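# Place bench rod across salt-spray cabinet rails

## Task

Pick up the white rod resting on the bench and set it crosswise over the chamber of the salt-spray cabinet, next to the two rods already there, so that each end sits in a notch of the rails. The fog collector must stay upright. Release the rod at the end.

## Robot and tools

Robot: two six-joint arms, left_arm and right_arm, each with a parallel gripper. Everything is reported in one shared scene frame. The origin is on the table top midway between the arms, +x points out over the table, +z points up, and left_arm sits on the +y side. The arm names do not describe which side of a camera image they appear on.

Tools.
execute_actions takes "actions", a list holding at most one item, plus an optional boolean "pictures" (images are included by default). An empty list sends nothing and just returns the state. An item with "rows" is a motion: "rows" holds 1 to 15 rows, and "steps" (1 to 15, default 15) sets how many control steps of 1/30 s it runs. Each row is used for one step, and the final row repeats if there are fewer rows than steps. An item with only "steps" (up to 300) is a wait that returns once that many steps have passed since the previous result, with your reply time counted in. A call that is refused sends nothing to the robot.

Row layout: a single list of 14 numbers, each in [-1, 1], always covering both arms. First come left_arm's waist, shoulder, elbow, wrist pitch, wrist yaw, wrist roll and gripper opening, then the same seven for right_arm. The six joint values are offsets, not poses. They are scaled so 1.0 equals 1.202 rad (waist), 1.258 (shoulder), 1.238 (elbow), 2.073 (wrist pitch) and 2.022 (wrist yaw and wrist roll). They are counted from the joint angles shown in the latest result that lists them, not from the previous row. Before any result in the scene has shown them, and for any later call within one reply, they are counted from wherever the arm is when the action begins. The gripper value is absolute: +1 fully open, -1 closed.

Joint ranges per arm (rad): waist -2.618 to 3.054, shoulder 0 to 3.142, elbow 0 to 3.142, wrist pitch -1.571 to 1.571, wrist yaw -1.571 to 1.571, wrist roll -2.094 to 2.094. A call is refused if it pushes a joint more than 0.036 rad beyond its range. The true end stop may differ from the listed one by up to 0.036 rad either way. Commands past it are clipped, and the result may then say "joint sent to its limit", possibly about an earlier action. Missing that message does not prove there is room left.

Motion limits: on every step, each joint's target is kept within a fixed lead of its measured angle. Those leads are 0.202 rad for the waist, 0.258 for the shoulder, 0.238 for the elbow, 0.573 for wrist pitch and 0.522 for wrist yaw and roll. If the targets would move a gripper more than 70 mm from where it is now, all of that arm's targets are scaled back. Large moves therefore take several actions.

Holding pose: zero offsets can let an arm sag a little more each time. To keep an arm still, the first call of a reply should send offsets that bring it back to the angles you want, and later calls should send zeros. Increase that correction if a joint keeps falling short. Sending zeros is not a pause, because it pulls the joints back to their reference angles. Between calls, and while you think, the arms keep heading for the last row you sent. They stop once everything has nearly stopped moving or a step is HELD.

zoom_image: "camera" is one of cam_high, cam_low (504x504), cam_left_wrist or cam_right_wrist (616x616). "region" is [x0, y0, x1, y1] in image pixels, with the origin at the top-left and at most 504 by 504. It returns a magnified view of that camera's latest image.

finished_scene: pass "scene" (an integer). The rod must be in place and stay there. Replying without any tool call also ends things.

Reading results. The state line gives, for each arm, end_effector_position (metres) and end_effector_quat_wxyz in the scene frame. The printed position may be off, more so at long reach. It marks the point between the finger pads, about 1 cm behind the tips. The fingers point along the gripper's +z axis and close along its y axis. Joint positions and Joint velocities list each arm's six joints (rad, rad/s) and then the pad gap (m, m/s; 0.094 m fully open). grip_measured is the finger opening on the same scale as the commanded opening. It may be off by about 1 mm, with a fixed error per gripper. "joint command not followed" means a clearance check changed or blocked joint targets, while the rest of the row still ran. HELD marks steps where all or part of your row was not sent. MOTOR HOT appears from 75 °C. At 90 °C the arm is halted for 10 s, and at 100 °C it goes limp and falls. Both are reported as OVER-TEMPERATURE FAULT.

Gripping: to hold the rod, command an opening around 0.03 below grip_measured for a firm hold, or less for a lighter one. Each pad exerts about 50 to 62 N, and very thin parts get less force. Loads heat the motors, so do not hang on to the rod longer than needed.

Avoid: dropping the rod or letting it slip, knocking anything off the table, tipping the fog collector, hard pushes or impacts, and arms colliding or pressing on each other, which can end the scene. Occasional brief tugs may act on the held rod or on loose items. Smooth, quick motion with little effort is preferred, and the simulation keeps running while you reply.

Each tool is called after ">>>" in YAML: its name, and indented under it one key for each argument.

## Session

>>> execute_actions:
  actions: []

Scene clock: 0.00 s of 4800.00 s.
left_arm: end_effector_position=(+0.3457, +0.1366, +0.1694) grip_measured=+1.000 end_effector_quat_wxyz=(+0.090, +0.790, +0.603, -0.069) | right_arm: end_effector_position=(+0.5182, -0.2010, +0.2118) grip_measured=+1.000 end_effector_quat_wxyz=(+0.256, +0.254, +0.806, +0.469)
Joint positions: left_arm=[-0.305  1.985  1.954 -1.434  0.201  1.347  0.094] | right_arm=[ 0.27   1.701  1.236 -0.073 -0.575  1.063  0.094]
Joint velocities: left_arm=[ 0.002 -0.022 -0.017  0.022  0.022  0.022  0.   ] | right_arm=[-0.002 -0.017  0.002 -0.051 -0.051 -0.007  0.   ]
Motor temperatures (°C, as the motors report them): left_arm=[19 22 20 22 22 19] | right_arm=[21 21 22 24 21 21]

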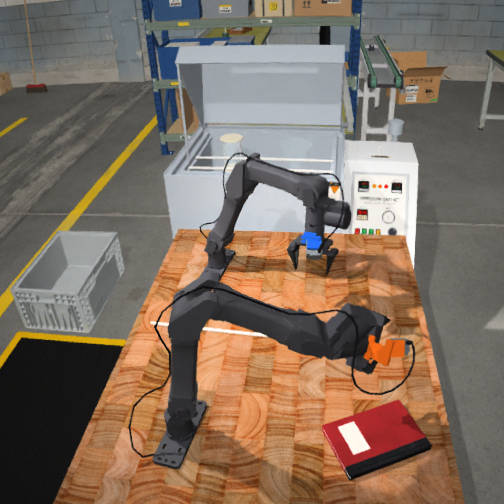

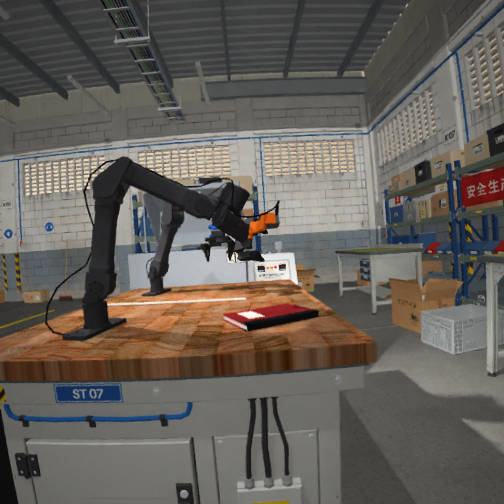

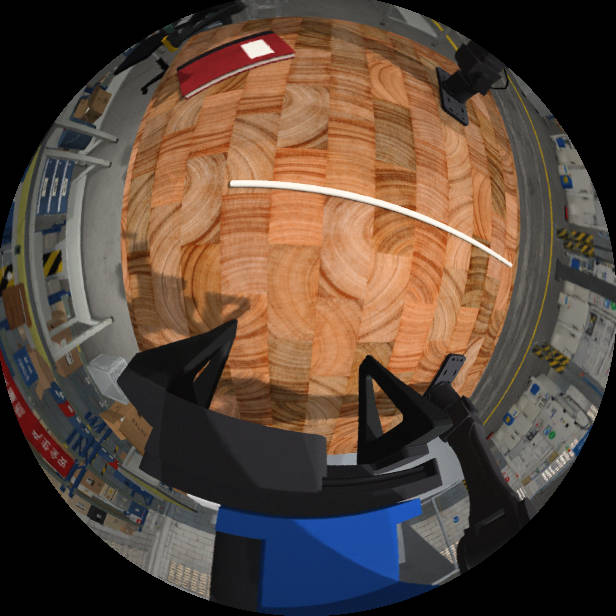

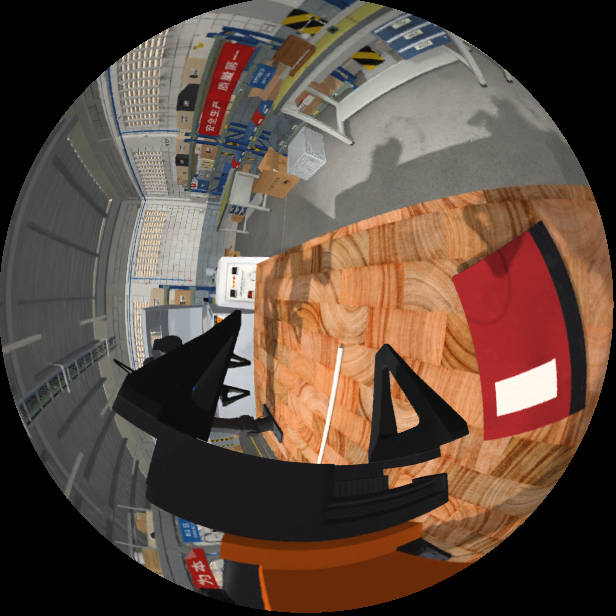

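>>> execute_actions:
  actions:
    - {"rows":[[0,0,0,0,0,0,1,-0.8,-1,-0.65,0,0,0,1]]}
  pictures: false

>>> execute_actions:
  actions:
    - {"steps":30}

Scene clock: 0.90 s of 4800.00 s.
left_arm: end_effector_position=(+0.3460, +0.1372, +0.1692) grip_measured=+1.000 end_effector_quat_wxyz=(+0.089, +0.790, +0.603, -0.067) | right_arm: end_effector_position=(+0.3051, -0.4794, +0.2005) grip_measured=+1.000 end_effector_quat_wxyz=(+0.508, +0.535, +0.603, +0.303)
Joint positions: left_arm=[-0.305  1.985  1.954 -1.434  0.197  1.347  0.094] | right_arm=[-0.628  0.668  0.415 -0.109 -0.561  1.064  0.094]
Joint velocities: left_arm=[-0.002 -0.007  0.002  0.066 -0.022 -0.007  0.   ] | right_arm=[-1.497 -2.425 -0.032 -0.037  0.212  0.037  0.   ]
Motor temperatures (°C, as the motors report them): left_arm=[19 22 21 22 22 19] | right_arm=[21 21 23 24 21 21]
Steps of this call (steps 1 to 12: nothing new was sent; steps 13 to 27: all 15 steps of this action). Readings (joint positions):
13: left_arm=[-0.305 1.985 1.954 -1.434 0.201 1.347] | right_arm=[0.258 1.681 1.207 -0.053 -0.578 1.063]
14: left_arm=[-0.305 1.985 1.954 -1.434 0.200 1.347] | right_arm=[0.232 1.636 1.149 -0.049 -0.580 1.063]
16: left_arm=[-0.305 1.985 1.954 -1.434 0.199 1.347] | right_arm=[0.138 1.524 1.019 -0.054 -0.580 1.063]
20: left_arm=[-0.305 1.985 1.954 -1.434 0.198 1.347] | right_arm=[-0.115 1.253 0.747 -0.052 -0.576 1.063]
27: the state above

Scene clock: 1.90 s of 4800.00 s.
left_arm: end_effector_position=(+0.3460, +0.1372, +0.1692) grip_measured=+1.000 end_effector_quat_wxyz=(+0.089, +0.790, +0.603, -0.067) | right_arm: end_effector_position=(+0.2817, -0.4754, +0.2727) grip_measured=+1.000 end_effector_quat_wxyz=(+0.627, +0.462, +0.563, +0.277)
Joint positions: left_arm=[-0.305  1.985  1.954 -1.434  0.197  1.347  0.094] | right_arm=[-0.685  0.441  0.43  -0.061 -0.564  1.064  0.094]
Joint velocities: left_arm=[-0.012  0.007  0.002 -0.095  0.007  0.081  0.   ] | right_arm=[ 0.007  0.002 -0.012 -0.051 -0.007 -0.007  0.   ]
Motor temperatures (°C, as the motors report them): left_arm=[19 22 21 22 22 19] | right_arm=[21 21 23 24 21 21]
Steps of this call (steps 1 to 30: the robot went on to your last target). Readings (joint positions):
1: left_arm=[-0.305 1.985 1.954 -1.434 0.197 1.347] | right_arm=[-0.666 0.587 0.415 -0.104 -0.557 1.064]
2: left_arm=[-0.305 1.985 1.954 -1.434 0.197 1.347] | right_arm=[-0.681 0.518 0.418 -0.090 -0.557 1.064]
4: left_arm=[-0.305 1.985 1.954 -1.434 0.197 1.347] | right_arm=[-0.685 0.449 0.428 -0.064 -0.562 1.064]
8: left_arm=[-0.305 1.985 1.954 -1.434 0.197 1.347] | right_arm=[-0.685 0.441 0.430 -0.059 -0.564 1.064]
30: the state above
All arms were judged still, so your last target was given up. Only a new action makes them travel on or press farther. Fingers that are still opening or closing keep moving.

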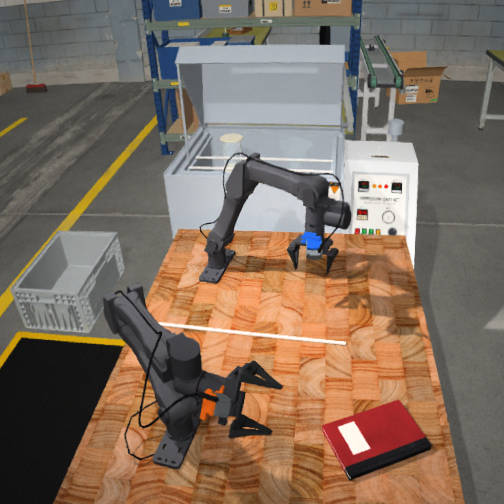

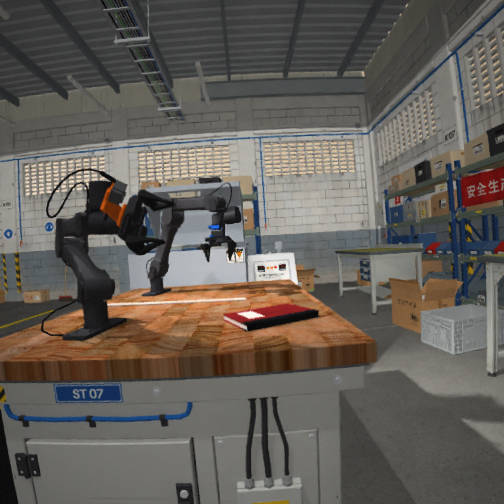

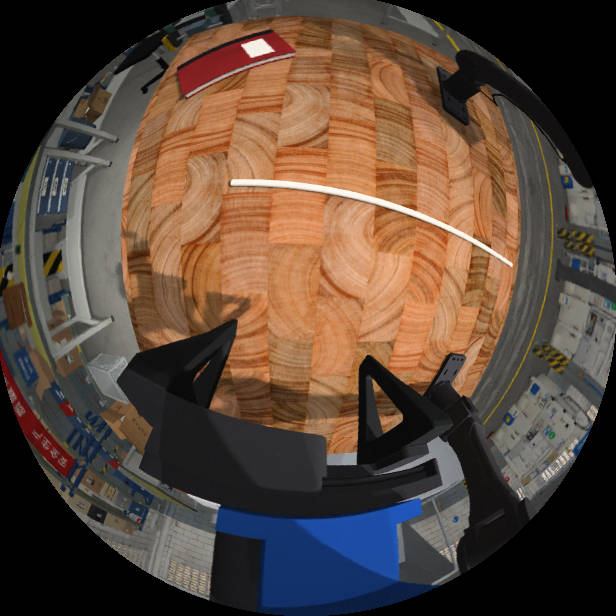

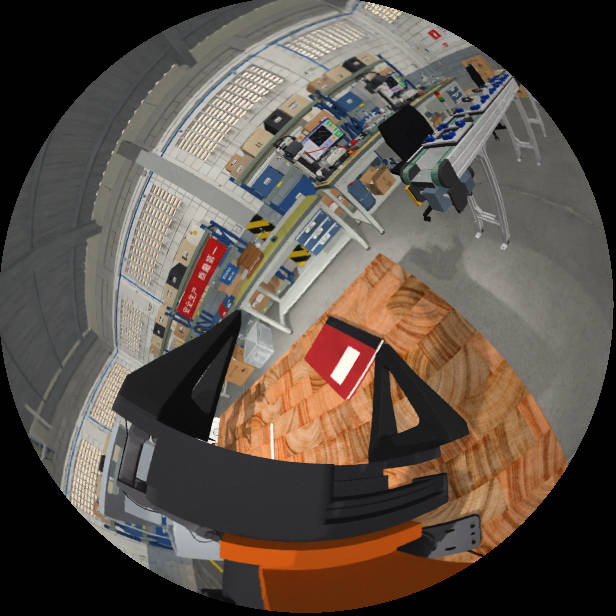

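>>> execute_actions:
  actions:
    - {"rows":[[-0.644,-0.07,-0.367,0.126,-0.098,-1,0.2,0,0,0,0,0,0,1]]}
  pictures: false

>>> execute_actions:
  actions:
    - {"rows":[[0,0,0,0,0,-0.47,0.2,0,0,0,0,0,0,1]]}

Scene clock: 4.07 s of 4800.00 s.
left_arm: end_effector_position=(+0.0992, +0.0114, +0.0750) grip_measured=+0.202 end_effector_quat_wxyz=(-0.018, +0.583, +0.812, -0.003) | right_arm: end_effector_position=(+0.2817, -0.4754, +0.2727) grip_measured=+1.000 end_effector_quat_wxyz=(+0.627, +0.462, +0.563, +0.277)
Joint positions: left_arm=[-1.123  1.918  1.504 -1.181  0.027 -0.053  0.056] | right_arm=[-0.685  0.441  0.43  -0.061 -0.564  1.064  0.094]
Joint velocities: left_arm=[-0.374 -0.017 -0.022 -0.051  0.066 -2.733 -0.001] | right_arm=[ 0.002  0.007 -0.007  0.007  0.022  0.022  0.   ]
Motor temperatures (°C, as the motors report them): left_arm=[19 23 21 22 22 19] | right_arm=[21 21 23 24 21 21]
Steps of this call (steps 1 to 50: nothing new was sent; steps 51 to 65: all 15 steps of this action). Readings (joint positions):
51: left_arm=[-0.325 1.964 1.908 -1.382 0.160 1.263] | right_arm=[-0.685 0.441 0.430 -0.061 -0.564 1.064]
52: left_arm=[-0.359 1.934 1.835 -1.325 0.116 1.165] | right_arm=[-0.685 0.441 0.430 -0.061 -0.564 1.064]
54: left_arm=[-0.464 1.903 1.710 -1.273 0.075 1.001] | right_arm=[-0.685 0.441 0.430 -0.061 -0.564 1.064]
58: left_arm=[-0.718 1.911 1.533 -1.220 0.030 0.639] | right_arm=[-0.685 0.441 0.430 -0.061 -0.564 1.064]
65: the state above

Scene clock: 4.57 s of 4800.00 s.
left_arm: end_effector_position=(+0.0961, +0.0106, +0.0750) grip_measured=+0.202 end_effector_quat_wxyz=(-0.019, +0.177, +0.984, +0.004) | right_arm: end_effector_position=(+0.2817, -0.4754, +0.2727) grip_measured=+1.000 end_effector_quat_wxyz=(+0.627, +0.462, +0.563, +0.277)
Joint positions: left_arm=[-1.131  1.918  1.504 -1.181  0.031 -0.948  0.056] | right_arm=[-0.685  0.441  0.43  -0.061 -0.564  1.064  0.094]
Joint velocities: left_arm=[-0.002  0.027  0.007 -0.007 -0.081 -0.359 -0.001] | right_arm=[ 0.007  0.012  0.007 -0.022  0.007 -0.022  0.   ]
Motor temperatures (°C, as the motors report them): left_arm=[19 23 21 22 22 19] | right_arm=[21 21 23 24 21 21]
Steps of this call (steps 1 to 15: all 15 steps of this action). Readings (joint positions):
1: left_arm=[-1.132 1.918 1.504 -1.181 0.030 -0.152] | right_arm=[-0.685 0.441 0.430 -0.061 -0.564 1.064]
2: left_arm=[-1.133 1.918 1.504 -1.181 0.031 -0.251] | right_arm=[-0.685 0.441 0.430 -0.061 -0.564 1.064]
4: left_arm=[-1.131 1.918 1.504 -1.181 0.031 -0.451] | right_arm=[-0.685 0.441 0.430 -0.061 -0.564 1.064]
8: left_arm=[-1.131 1.918 1.504 -1.181 0.031 -0.768] | right_arm=[-0.685 0.441 0.430 -0.061 -0.564 1.064]
15: the state above

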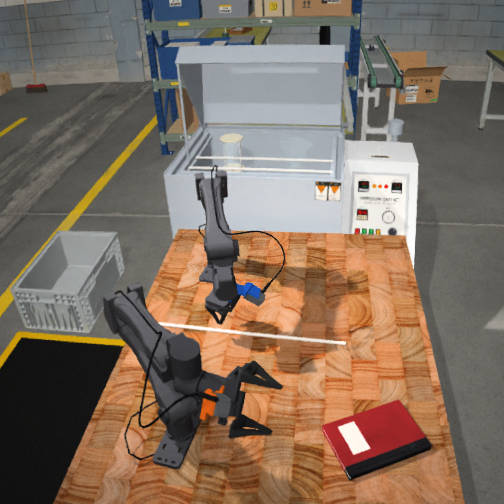

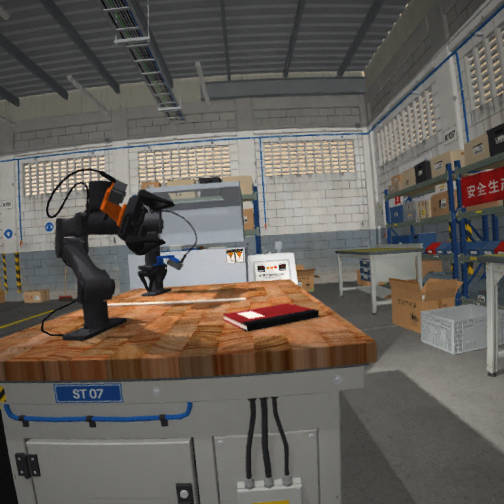

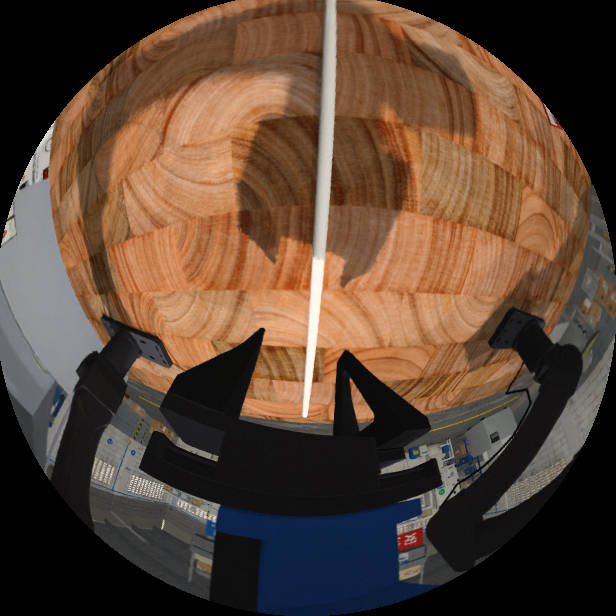

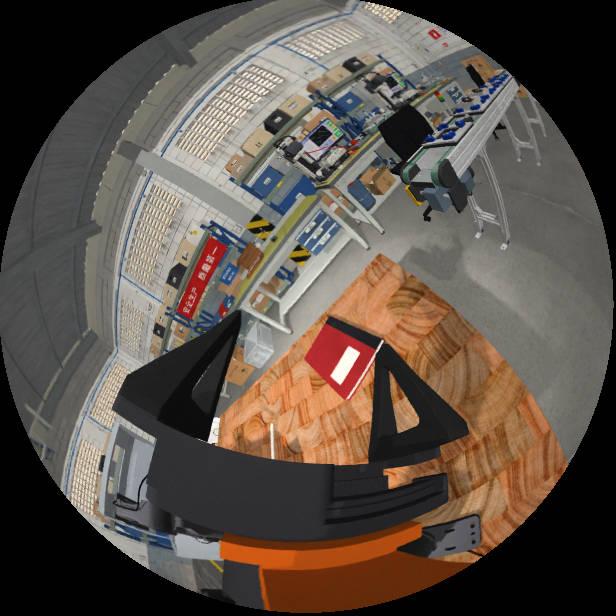

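>>> execute_actions:
  actions:
    - {"rows":[[0.06,0,0.02,0.03,-0.015,0,0.2,0,0,0,0,0,0,1],[0.12,0.02,0.025,0.062,-0.015,-0.006,0.2,0,0,0,0,0,0,1],[0.12,0.04,0.025,0.062,-0.015,-0.006,0.2,0,0,0,0,0,0,1],[0.12,0.06,0.025,0.062,-0.015,-0.006,0.2,0,0,0,0,0,0,1],[0.12,0.09,0.025,0.062,-0.015,-0.006,0.2,0,0,0,0,0,0,1]]}

Scene clock: 10.73 s of 4800.00 s.
left_arm: end_effector_position=(+0.1616, +0.0041, +0.0379) grip_measured=+0.202 end_effector_quat_wxyz=(-0.005, +0.092, +0.996, +0.001) | right_arm: end_effector_position=(+0.2817, -0.4754, +0.2727) grip_measured=+1.000 end_effector_quat_wxyz=(+0.627, +0.462, +0.563, +0.277)
Joint positions: left_arm=[-0.978  2.037  1.523 -1.063  0.009 -0.969  0.056] | right_arm=[-0.685  0.441  0.43  -0.061 -0.564  1.064  0.094]
Joint velocities: left_arm=[ 0.002  0.002  0.012  0.022 -0.037 -0.022  0.   ] | right_arm=[-0.002 -0.017 -0.007  0.051  0.022  0.051  0.   ]
Motor temperatures (°C, as the motors report them): left_arm=[19 24 21 22 22 19] | right_arm=[21 21 23 25 21 21]
Steps of this call (steps 1 to 30: the robot went on to your last target; steps 31 to 90: nothing new was sent; then 2.67 s passed at rest; steps 91 to 105: all 15 steps of this action). Readings (joint positions):
91: left_arm=[-1.125 1.918 1.504 -1.177 0.031 -0.989] | right_arm=[-0.685 0.441 0.430 -0.061 -0.564 1.064]
92: left_arm=[-1.107 1.919 1.504 -1.161 0.034 -0.984] | right_arm=[-0.685 0.441 0.430 -0.061 -0.564 1.064]
94: left_arm=[-1.046 1.934 1.512 -1.125 0.032 -0.978] | right_arm=[-0.685 0.441 0.430 -0.061 -0.564 1.064]
98: left_arm=[-0.970 2.007 1.523 -1.076 0.011 -0.973] | right_arm=[-0.685 0.441 0.430 -0.061 -0.564 1.064]
105: the state above

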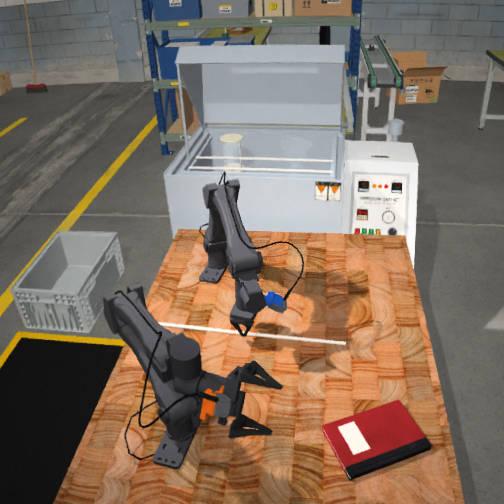

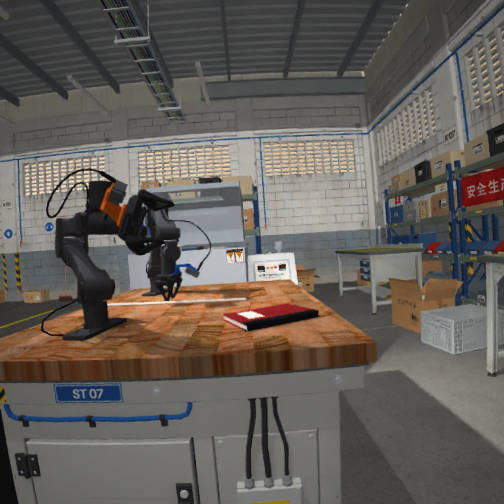

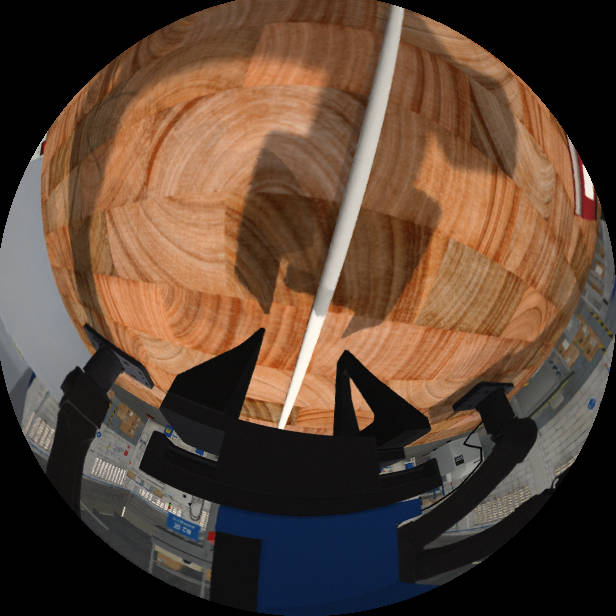

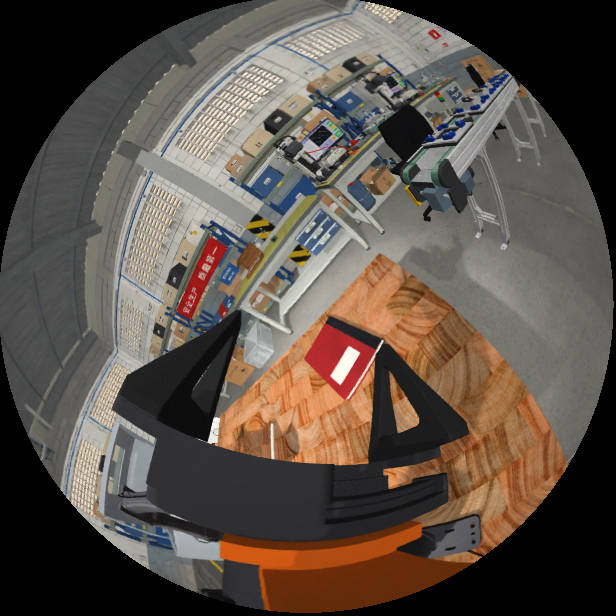

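>>> execute_actions:
  actions:
    - {"rows":[[0,0.036,0,0.02,0,0,-0.3,0,0,0,0,0,0,1]],"steps":10}
  pictures: false

>>> execute_actions:
  actions:
    - {"rows":[[0,0,0,0,0,0,-0.6,0,0,0,0,0,0,1],[0,0,0,0,0,0,-0.7,0,0,0,0,0,0,1],[0,0,0,0,0,0,-0.75,0,0,0,0,0,0,1],[0,0,0,0,0,0,-0.79,0,0,0,0,0,0,1],[0,0,0,0,0,0,-0.81,0,0,0,0,0,0,1],[0,0,0,0,0,0,-0.83,0,0,0,0,0,0,1],[0,0,0,0,0,0,-0.87,0,0,0,0,0,0,1]]}
  pictures: false

>>> execute_actions:
  actions:
    - {"rows":[[0,-0.05,0,0,0,0,-0.87,0,0,0,0,0,0,1],[0,-0.1,0,0,0,0,-0.87,0,0,0,0,0,0,1],[0,-0.15,0,0,0,0,-0.87,0,0,0,0,0,0,1],[0,-0.2,0,0,0,0,-0.87,0,0,0,0,0,0,1],[0,-0.46,0.06,0,0,0,-0.87,0,0,0,0,0,0,1]]}

Scene clock: 12.50 s of 4800.00 s.
left_arm: end_effector_position=(+0.1630, +0.0001, +0.0244) grip_measured=-0.298 end_effector_quat_wxyz=(-0.008, +0.092, +0.996, +0.003) | right_arm: end_effector_position=(+0.2817, -0.4754, +0.2727) grip_measured=+1.000 end_effector_quat_wxyz=(+0.627, +0.462, +0.563, +0.277)
Joint positions: left_arm=[-0.978  2.074  1.523 -1.033  0.01  -0.968  0.033] | right_arm=[-0.685  0.441  0.43  -0.061 -0.564  1.064  0.094]
Joint velocities: left_arm=[ 0.012 -0.017  0.002  0.051  0.095  0.051  0.   ] | right_arm=[ 0.002 -0.002  0.002  0.022 -0.037 -0.022  0.   ]
Motor temperatures (°C, as the motors report them): left_arm=[19 24 22 22 22 19] | right_arm=[21 21 23 25 21 21]
Steps of this call (steps 1 to 15: the robot went on to your last target; steps 16 to 43: nothing new was sent; steps 44 to 53: all 10 steps of this action). Readings (joint positions):
44: left_arm=[-0.978 2.039 1.523 -1.058 0.009 -0.968] | right_arm=[-0.685 0.441 0.430 -0.061 -0.564 1.064]
45: left_arm=[-0.978 2.044 1.523 -1.052 0.009 -0.968] | right_arm=[-0.685 0.441 0.430 -0.061 -0.564 1.064]
47: left_arm=[-0.978 2.057 1.523 -1.042 0.010 -0.968] | right_arm=[-0.685 0.441 0.430 -0.061 -0.564 1.064]
51: left_arm=[-0.978 2.073 1.523 -1.034 0.010 -0.968] | right_arm=[-0.685 0.441 0.430 -0.061 -0.564 1.064]
53: the state above

Scene clock: 13.00 s of 4800.00 s.
left_arm: end_effector_position=(+0.1627, +0.0000, +0.0244) grip_measured=-0.828 end_effector_quat_wxyz=(-0.008, +0.092, +0.996, +0.003) | right_arm: end_effector_position=(+0.2817, -0.4754, +0.2727) grip_measured=+1.000 end_effector_quat_wxyz=(+0.627, +0.462, +0.563, +0.277)
Joint positions: left_arm=[-0.978  2.074  1.523 -1.033  0.012 -0.968  0.008] | right_arm=[-0.685  0.441  0.43  -0.061 -0.564  1.064  0.094]
Joint velocities: left_arm=[ 0.002 -0.022 -0.012 -0.037 -0.037  0.022 -0.001] | right_arm=[ 0.027 -0.007  0.022  0.022  0.007  0.022  0.   ]
Motor temperatures (°C, as the motors report them): left_arm=[19 24 22 22 22 19] | right_arm=[21 21 23 25 21 21]
Steps of this call (steps 1 to 15: all 15 steps of this action). Readings (joint positions):
1: left_arm=[-0.978 2.074 1.523 -1.033 0.011 -0.968] | right_arm=[-0.685 0.441 0.430 -0.061 -0.564 1.064]
2: left_arm=[-0.978 2.074 1.523 -1.033 0.011 -0.968] | right_arm=[-0.685 0.441 0.430 -0.061 -0.564 1.064]
4: left_arm=[-0.978 2.074 1.523 -1.033 0.012 -0.968] | right_arm=[-0.685 0.441 0.430 -0.061 -0.564 1.064]
8: left_arm=[-0.978 2.074 1.523 -1.033 0.012 -0.968] | right_arm=[-0.685 0.441 0.430 -0.061 -0.564 1.064]
15: the state above

Scene clock: 13.50 s of 4800.00 s.
left_arm: end_effector_position=(+0.1632, -0.0026, +0.2624) grip_measured=-0.828 end_effector_quat_wxyz=(+0.145, +0.090, +0.946, -0.275) | right_arm: end_effector_position=(+0.2817, -0.4754, +0.2727) grip_measured=+1.000 end_effector_quat_wxyz=(+0.627, +0.462, +0.563, +0.277)
Joint positions: left_arm=[-0.978  1.499  1.585 -1.025  0.016 -0.968  0.008] | right_arm=[-0.685  0.441  0.43  -0.061 -0.564  1.064  0.094]
Joint velocities: left_arm=[-0.017 -0.745  0.325  0.007 -0.007 -0.022  0.001] | right_arm=[-0.007  0.002 -0.007  0.007 -0.095  0.081  0.   ]
Motor temperatures (°C, as the motors report them): left_arm=[19 24 22 22 22 19] | right_arm=[21 21 23 25 21 21]
Steps of this call (steps 1 to 15: all 15 steps of this action). Readings (joint positions):
1: left_arm=[-0.978 2.070 1.523 -1.033 0.013 -0.968] | right_arm=[-0.685 0.441 0.430 -0.061 -0.564 1.064]
2: left_arm=[-0.978 2.059 1.521 -1.032 0.013 -0.968] | right_arm=[-0.685 0.441 0.430 -0.061 -0.564 1.064]
4: left_arm=[-0.978 1.997 1.511 -1.032 0.015 -0.968] | right_arm=[-0.685 0.441 0.430 -0.061 -0.564 1.064]
8: left_arm=[-0.978 1.817 1.529 -1.031 0.016 -0.968] | right_arm=[-0.685 0.441 0.430 -0.061 -0.564 1.064]
15: the state above

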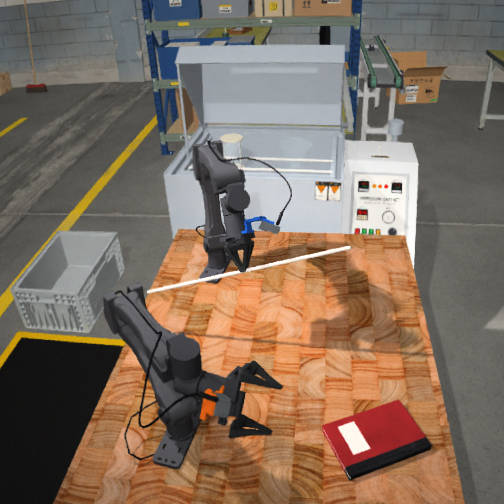

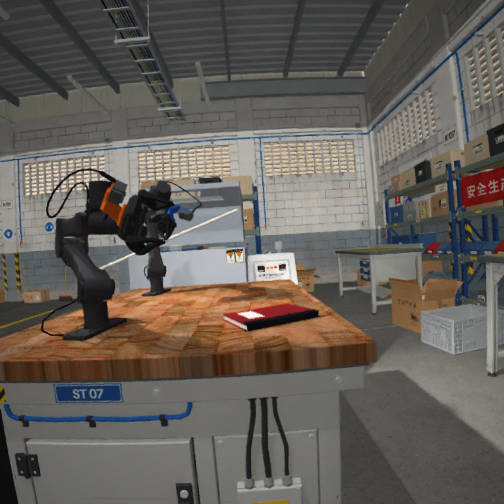

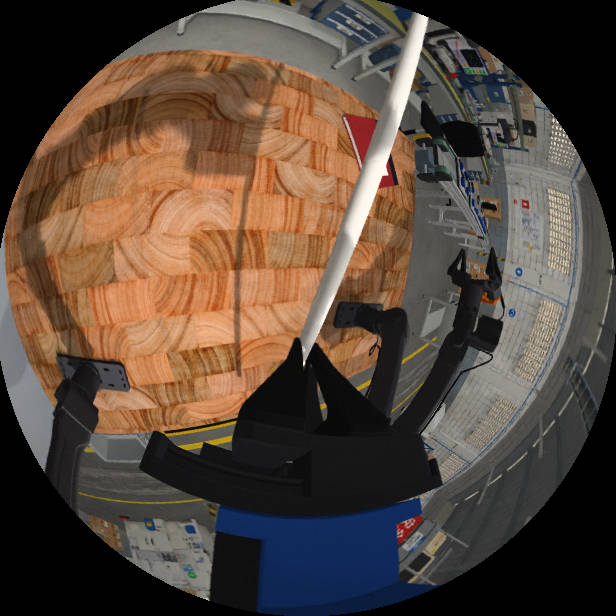

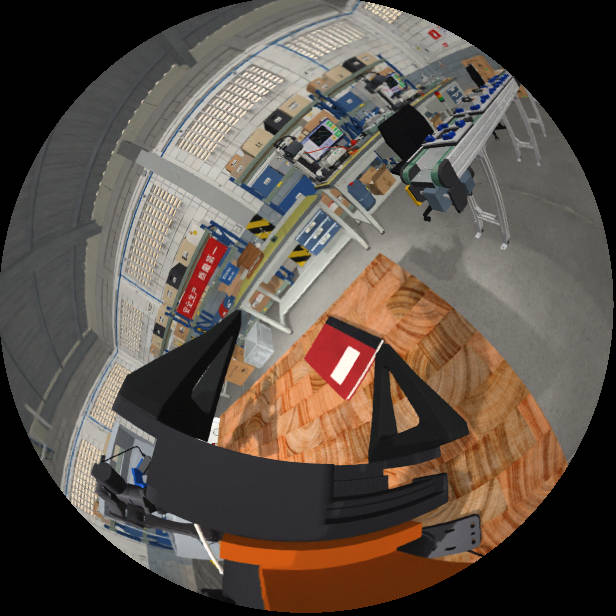

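>>> execute_actions:
  actions:
    - {"rows":[[0.1,0,0,0,0,-0.1,-0.87,0,0,0,0,0,0,1],[0.2,0,0,0,0,-0.2,-0.87,0,0,0,0,0,0,1],[1,0,0,0,0,-0.36,-0.87,0,0,0,0,0,0,1]]}
  pictures: false

>>> execute_actions:
  actions:
    - {"steps":15}
  pictures: false

>>> execute_actions:
  actions:
    - {"rows":[[0.92,0,0,0,-0.085,-0.09,-0.87,0,0,0,0,0,0,1]]}
  pictures: false

>>> execute_actions:
  actions:
    - {"steps":20}

>>> zoom_image:
  camera: "cam_high"
  region: [150,90,370,200]

Scene clock: 15.00 s of 4800.00 s.
left_arm: end_effector_position=(+0.3931, +0.2793, +0.2689) grip_measured=-0.830 end_effector_quat_wxyz=(-0.186, +0.634, -0.703, +0.263) | right_arm: end_effector_position=(+0.2817, -0.4754, +0.2727) grip_measured=+1.000 end_effector_quat_wxyz=(+0.627, +0.462, +0.563, +0.277)
Joint positions: left_arm=[-0.001  1.503  1.602 -1.012  0.027 -1.653  0.008] | right_arm=[-0.685  0.441  0.43  -0.061 -0.564  1.064  0.094]
Joint velocities: left_arm=[ 2.088 -0.022  0.002  0.037 -0.022 -0.33  -0.001] | right_arm=[ 0.002  0.007  0.002 -0.022 -0.095 -0.051  0.   ]
Motor temperatures (°C, as the motors report them): left_arm=[19 24 22 23 22 19] | right_arm=[21 21 23 26 21 21]
From where the robot then was, a joint's target lay farther than a number of 1.0 reaches, so one or more steps of this call were cut to that.
Steps of this call (steps 1 to 30: the robot went on to your last target; steps 31 to 45: all 15 steps of this action). Readings (joint positions):
31: left_arm=[-0.965 1.492 1.602 -1.027 0.026 -0.998] | right_arm=[-0.685 0.441 0.430 -0.061 -0.564 1.064]
32: left_arm=[-0.930 1.492 1.602 -1.027 0.041 -1.059] | right_arm=[-0.685 0.441 0.430 -0.061 -0.564 1.064]
34: left_arm=[-0.808 1.494 1.602 -1.026 0.048 -1.248] | right_arm=[-0.685 0.441 0.430 -0.061 -0.564 1.064]
38: left_arm=[-0.519 1.500 1.602 -1.019 0.037 -1.508] | right_arm=[-0.685 0.441 0.430 -0.061 -0.564 1.064]
45: the state above

Scene clock: 15.50 s of 4800.00 s.
left_arm: end_effector_position=(+0.3992, +0.3720, +0.2687) grip_measured=-0.830 end_effector_quat_wxyz=(-0.216, +0.724, -0.610, +0.239) | right_arm: end_effector_position=(+0.2817, -0.4754, +0.2727) grip_measured=+1.000 end_effector_quat_wxyz=(+0.627, +0.462, +0.563, +0.277)
Joint positions: left_arm=[ 0.231  1.503  1.602 -1.013  0.013 -1.691  0.008] | right_arm=[-0.685  0.441  0.43  -0.061 -0.564  1.064  0.094]
Joint velocities: left_arm=[-0.002 -0.002 -0.002 -0.007  0.007  0.051  0.001] | right_arm=[-0.007 -0.017 -0.002 -0.007 -0.051 -0.051  0.   ]
Motor temperatures (°C, as the motors report them): left_arm=[19 24 22 23 22 19] | right_arm=[21 21 23 26 21 21]
Steps of this call (steps 1 to 15: the robot went on to your last target). Readings (joint positions):
1: left_arm=[0.074 1.503 1.602 -1.012 0.027 -1.661] | right_arm=[-0.685 0.441 0.430 -0.061 -0.564 1.064]
2: left_arm=[0.142 1.503 1.602 -1.012 0.023 -1.667] | right_arm=[-0.685 0.441 0.430 -0.061 -0.564 1.064]
4: left_arm=[0.232 1.503 1.602 -1.012 0.002 -1.677] | right_arm=[-0.685 0.441 0.430 -0.061 -0.564 1.064]
8: left_arm=[0.241 1.503 1.602 -1.013 -0.000 -1.687] | right_arm=[-0.685 0.441 0.430 -0.061 -0.564 1.064]
15: the state above

Scene clock: 16.00 s of 4800.00 s.
left_arm: end_effector_position=(+0.2130, +0.6883, +0.2720) grip_measured=-0.832 end_effector_quat_wxyz=(-0.322, +0.934, -0.129, +0.088) | right_arm: end_effector_position=(+0.2817, -0.4754, +0.2727) grip_measured=+1.000 end_effector_quat_wxyz=(+0.627, +0.462, +0.563, +0.277)
Joint positions: left_arm=[ 1.139  1.503  1.602 -0.999 -0.127 -1.858  0.008] | right_arm=[-0.685  0.441  0.43  -0.061 -0.564  1.064  0.094]
Joint velocities: left_arm=[ 1.995 -0.012 -0.002  0.081 -0.154 -0.139 -0.   ] | right_arm=[-0.007 -0.012 -0.007  0.007  0.037 -0.022  0.   ]
Motor temperatures (°C, as the motors report them): left_arm=[19 24 22 23 22 19] | right_arm=[21 21 23 26 21 21]
Steps of this call (steps 1 to 15: all 15 steps of this action). Readings (joint positions):
1: left_arm=[0.248 1.503 1.602 -1.013 0.010 -1.713] | right_arm=[-0.685 0.441 0.430 -0.061 -0.564 1.064]
2: left_arm=[0.284 1.503 1.602 -1.013 0.000 -1.736] | right_arm=[-0.685 0.441 0.430 -0.061 -0.564 1.064]
4: left_arm=[0.393 1.503 1.602 -1.010 -0.032 -1.777] | right_arm=[-0.685 0.441 0.430 -0.061 -0.564 1.064]
8: left_arm=[0.650 1.503 1.602 -1.005 -0.090 -1.826] | right_arm=[-0.685 0.441 0.430 -0.061 -0.564 1.064]
15: the state above

Scene clock: 16.67 s of 4800.00 s.
left_arm: end_effector_position=(+0.1351, +0.7242, +0.2723) grip_measured=-0.832 end_effector_quat_wxyz=(-0.332, +0.942, -0.023, +0.043) | right_arm: end_effector_position=(+0.2817, -0.4754, +0.2727) grip_measured=+1.000 end_effector_quat_wxyz=(+0.627, +0.462, +0.563, +0.277)
Joint positions: left_arm=[ 1.344  1.503  1.602 -1.001 -0.156 -1.869  0.008] | right_arm=[-0.685  0.441  0.43  -0.061 -0.564  1.064  0.094]
Joint velocities: left_arm=[-0.002  0.002 -0.002 -0.095 -0.022 -0.037 -0.   ] | right_arm=[-0.017 -0.027 -0.012 -0.007 -0.037  0.007  0.   ]
Motor temperatures (°C, as the motors report them): left_arm=[19 24 22 23 22 19] | right_arm=[21 21 24 26 21 21]
Steps of this call (steps 1 to 20: the robot went on to your last target). Readings (joint positions):
1: left_arm=[1.211 1.503 1.602 -0.999 -0.130 -1.860] | right_arm=[-0.685 0.441 0.430 -0.061 -0.564 1.064]
2: left_arm=[1.275 1.503 1.602 -0.999 -0.139 -1.862] | right_arm=[-0.685 0.441 0.430 -0.061 -0.564 1.064]
4: left_arm=[1.352 1.503 1.602 -0.999 -0.163 -1.866] | right_arm=[-0.685 0.441 0.430 -0.061 -0.564 1.064]
8: left_arm=[1.352 1.503 1.602 -1.001 -0.166 -1.868] | right_arm=[-0.685 0.441 0.430 -0.061 -0.564 1.064]
20: the state above

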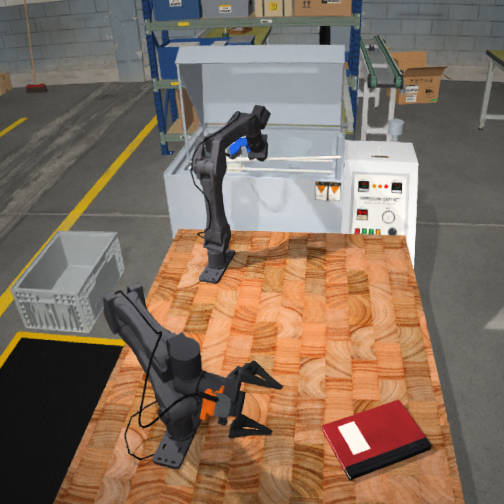

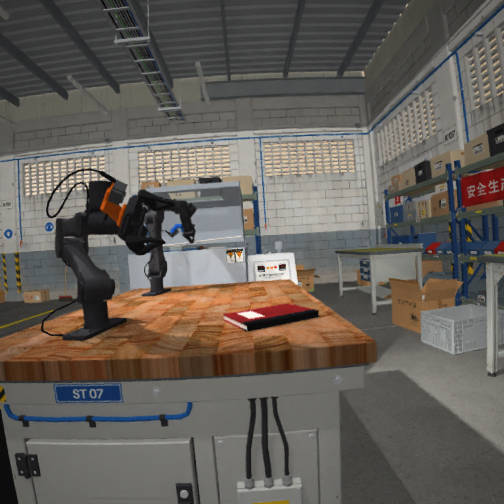

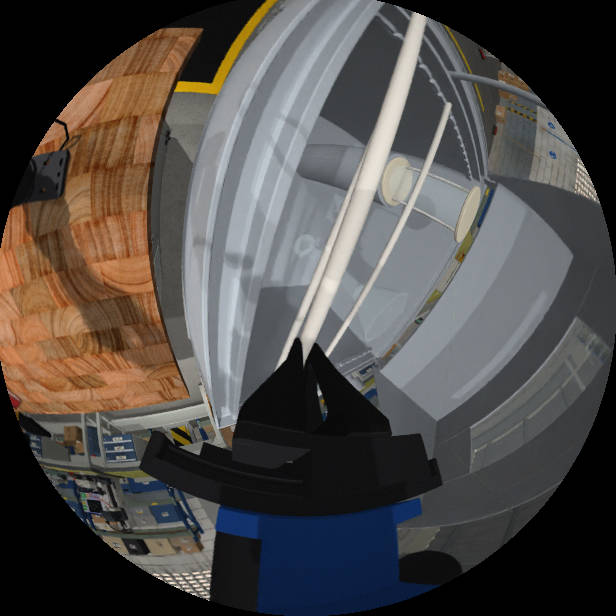

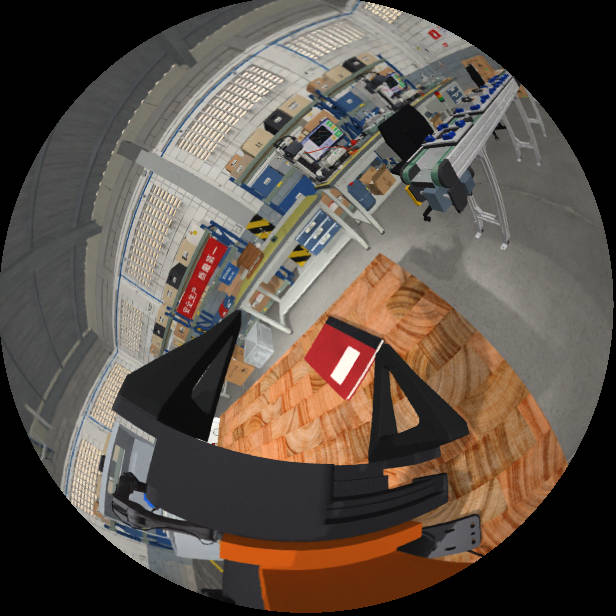

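Region (150, 90, 370, 200) of cam_high's 504x504 image, scaled by 2.291, with more detail than that image has.

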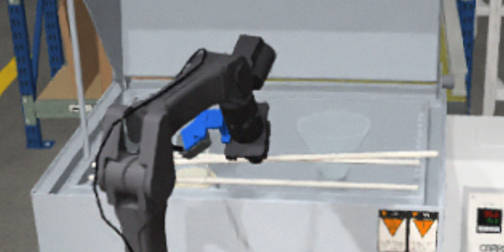

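>>> execute_actions:
  actions:
    - {"rows":[[0,0.03,0,0,-0.045,0,-0.87,0,0,0,0,0,0,1],[0,0.06,0,0,-0.045,0,-0.87,0,0,0,0,0,0,1],[0,0.095,0,0,-0.045,0,-0.87,0,0,0,0,0,0,1]]}

>>> zoom_image:
  camera: "cam_high"
  region: [150,90,370,200]

Scene clock: 18.03 s of 4800.00 s.
left_arm: end_effector_position=(+0.1103, +0.7483, +0.2176) grip_measured=-0.830 end_effector_quat_wxyz=(-0.284, +0.958, +0.003, -0.045) | right_arm: end_effector_position=(+0.2817, -0.4754, +0.2727) grip_measured=+1.000 end_effector_quat_wxyz=(+0.627, +0.462, +0.563, +0.277)
Joint positions: left_arm=[ 1.368  1.645  1.587 -0.997 -0.287 -1.878  0.008] | right_arm=[-0.685  0.441  0.43  -0.061 -0.564  1.064  0.094]
Joint velocities: left_arm=[-0.032 -0.164 -0.002 -0.007  0.051  0.066  0.   ] | right_arm=[-0.012 -0.002  0.017 -0.037 -0.007 -0.081  0.   ]
Motor temperatures (°C, as the motors report them): left_arm=[19 24 22 23 22 19] | right_arm=[21 21 24 26 21 21]
Steps of this call (steps 1 to 15: the robot went on to your last target; steps 16 to 26: nothing new was sent; steps 27 to 41: all 15 steps of this action). Readings (joint positions):
27: left_arm=[1.344 1.509 1.602 -1.005 -0.181 -1.870] | right_arm=[-0.685 0.441 0.430 -0.061 -0.564 1.064]
28: left_arm=[1.347 1.521 1.602 -1.006 -0.208 -1.870] | right_arm=[-0.685 0.441 0.430 -0.061 -0.564 1.064]
30: left_arm=[1.360 1.572 1.602 -1.007 -0.256 -1.870] | right_arm=[-0.685 0.441 0.430 -0.061 -0.564 1.064]
34: left_arm=[1.371 1.664 1.591 -0.988 -0.287 -1.878] | right_arm=[-0.685 0.441 0.430 -0.061 -0.564 1.064]
41: the state above

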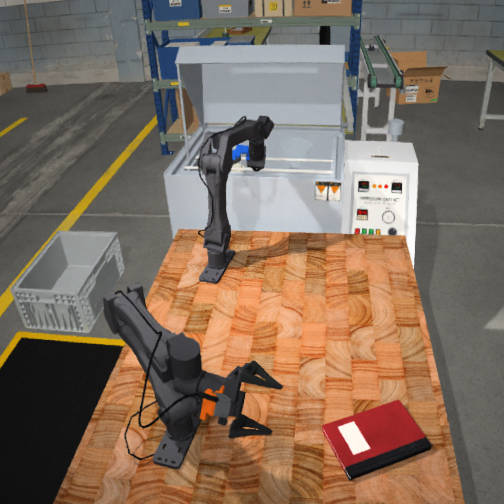

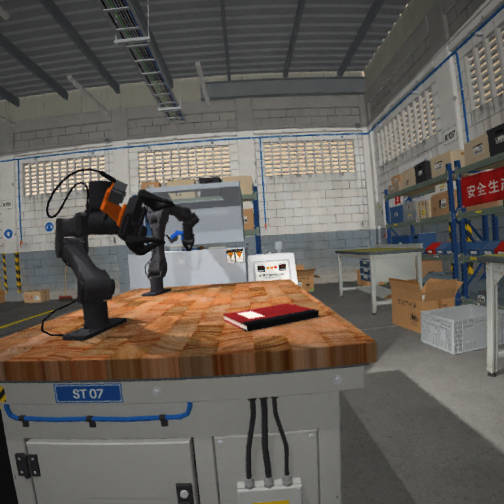

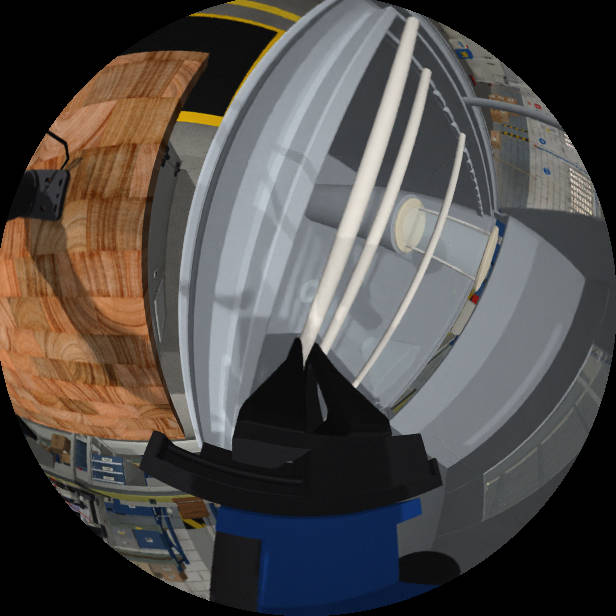

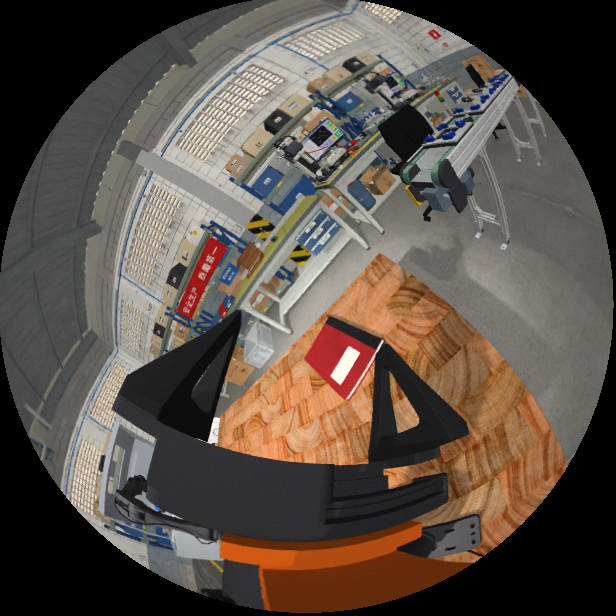

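Region (150, 90, 370, 200) of cam_high's 504x504 image, scaled by 2.291, with more detail than that image has.

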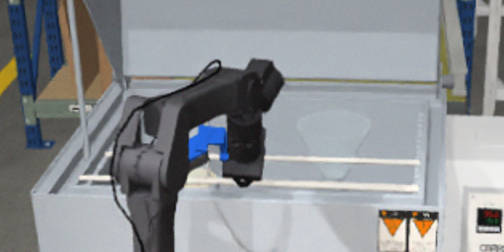

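>>> execute_actions:
  actions:
    - {"rows":[[0.02,-0.025,0.005,0,0.05,0.005,-0.87,0,0,0,0,0,0,1]]}

>>> zoom_image:
  camera: "cam_high"
  region: [160,130,360,200]

Scene clock: 19.43 s of 4800.00 s.
left_arm: end_effector_position=(+0.1096, +0.7472, +0.2169) grip_measured=-0.830 end_effector_quat_wxyz=(-0.276, +0.961, +0.007, -0.023) | right_arm: end_effector_position=(+0.2817, -0.4754, +0.2727) grip_measured=+1.000 end_effector_quat_wxyz=(+0.627, +0.462, +0.563, +0.277)
Joint positions: left_arm=[ 1.392  1.64   1.587 -1.001 -0.23  -1.878  0.008] | right_arm=[-0.685  0.441  0.43  -0.061 -0.564  1.064  0.094]
Joint velocities: left_arm=[ 0.002 -0.007 -0.017 -0.037 -0.022 -0.007 -0.   ] | right_arm=[-0.002  0.002  0.012 -0.007  0.037  0.007  0.   ]
Motor temperatures (°C, as the motors report them): left_arm=[19 24 22 23 22 19] | right_arm=[21 21 24 26 21 21]
Steps of this call (steps 1 to 15: the robot went on to your last target; steps 16 to 27: nothing new was sent; steps 28 to 42: all 15 steps of this action). Readings (joint positions):
28: left_arm=[1.370 1.640 1.587 -1.000 -0.280 -1.878] | right_arm=[-0.685 0.441 0.430 -0.061 -0.564 1.064]
29: left_arm=[1.377 1.640 1.587 -1.000 -0.266 -1.878] | right_arm=[-0.685 0.441 0.430 -0.061 -0.564 1.064]
31: left_arm=[1.386 1.640 1.587 -1.000 -0.245 -1.878] | right_arm=[-0.685 0.441 0.430 -0.061 -0.564 1.064]
35: left_arm=[1.392 1.640 1.587 -1.001 -0.232 -1.878] | right_arm=[-0.685 0.441 0.430 -0.061 -0.564 1.064]
42: the state above

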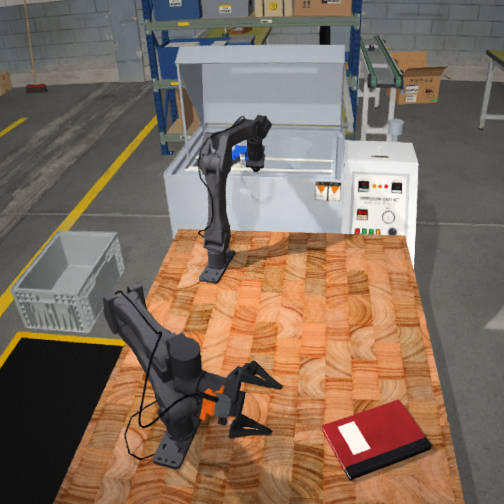

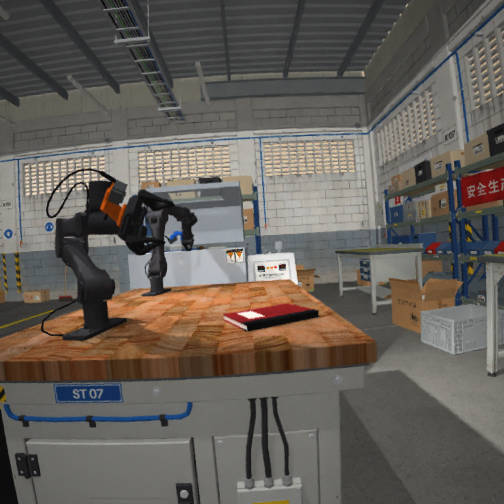

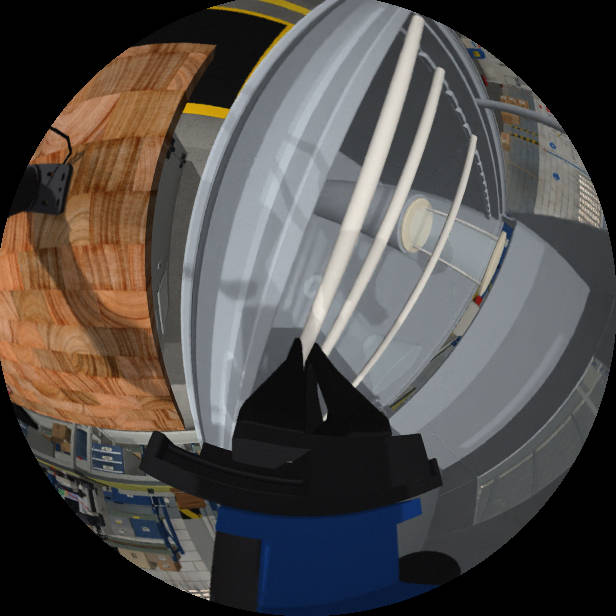

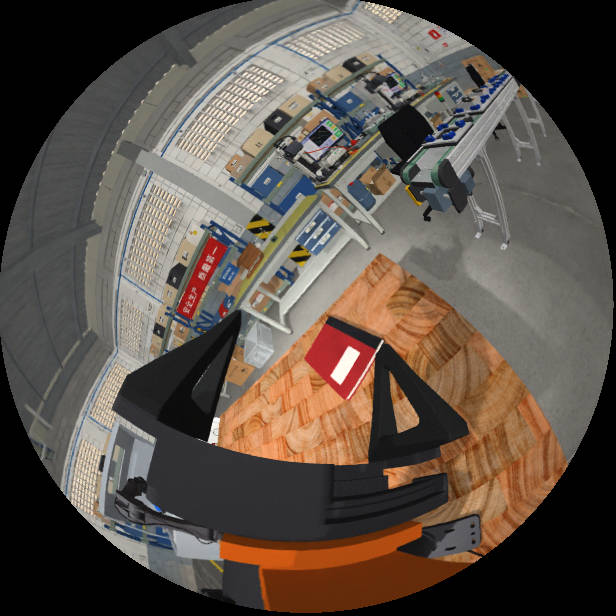

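Region (160, 130, 360, 200) of cam_high's 504x504 image, scaled by 2.520, with more detail than that image has; it fills the top 176 rows of this view, and the rest is white.

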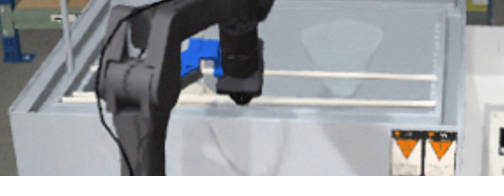

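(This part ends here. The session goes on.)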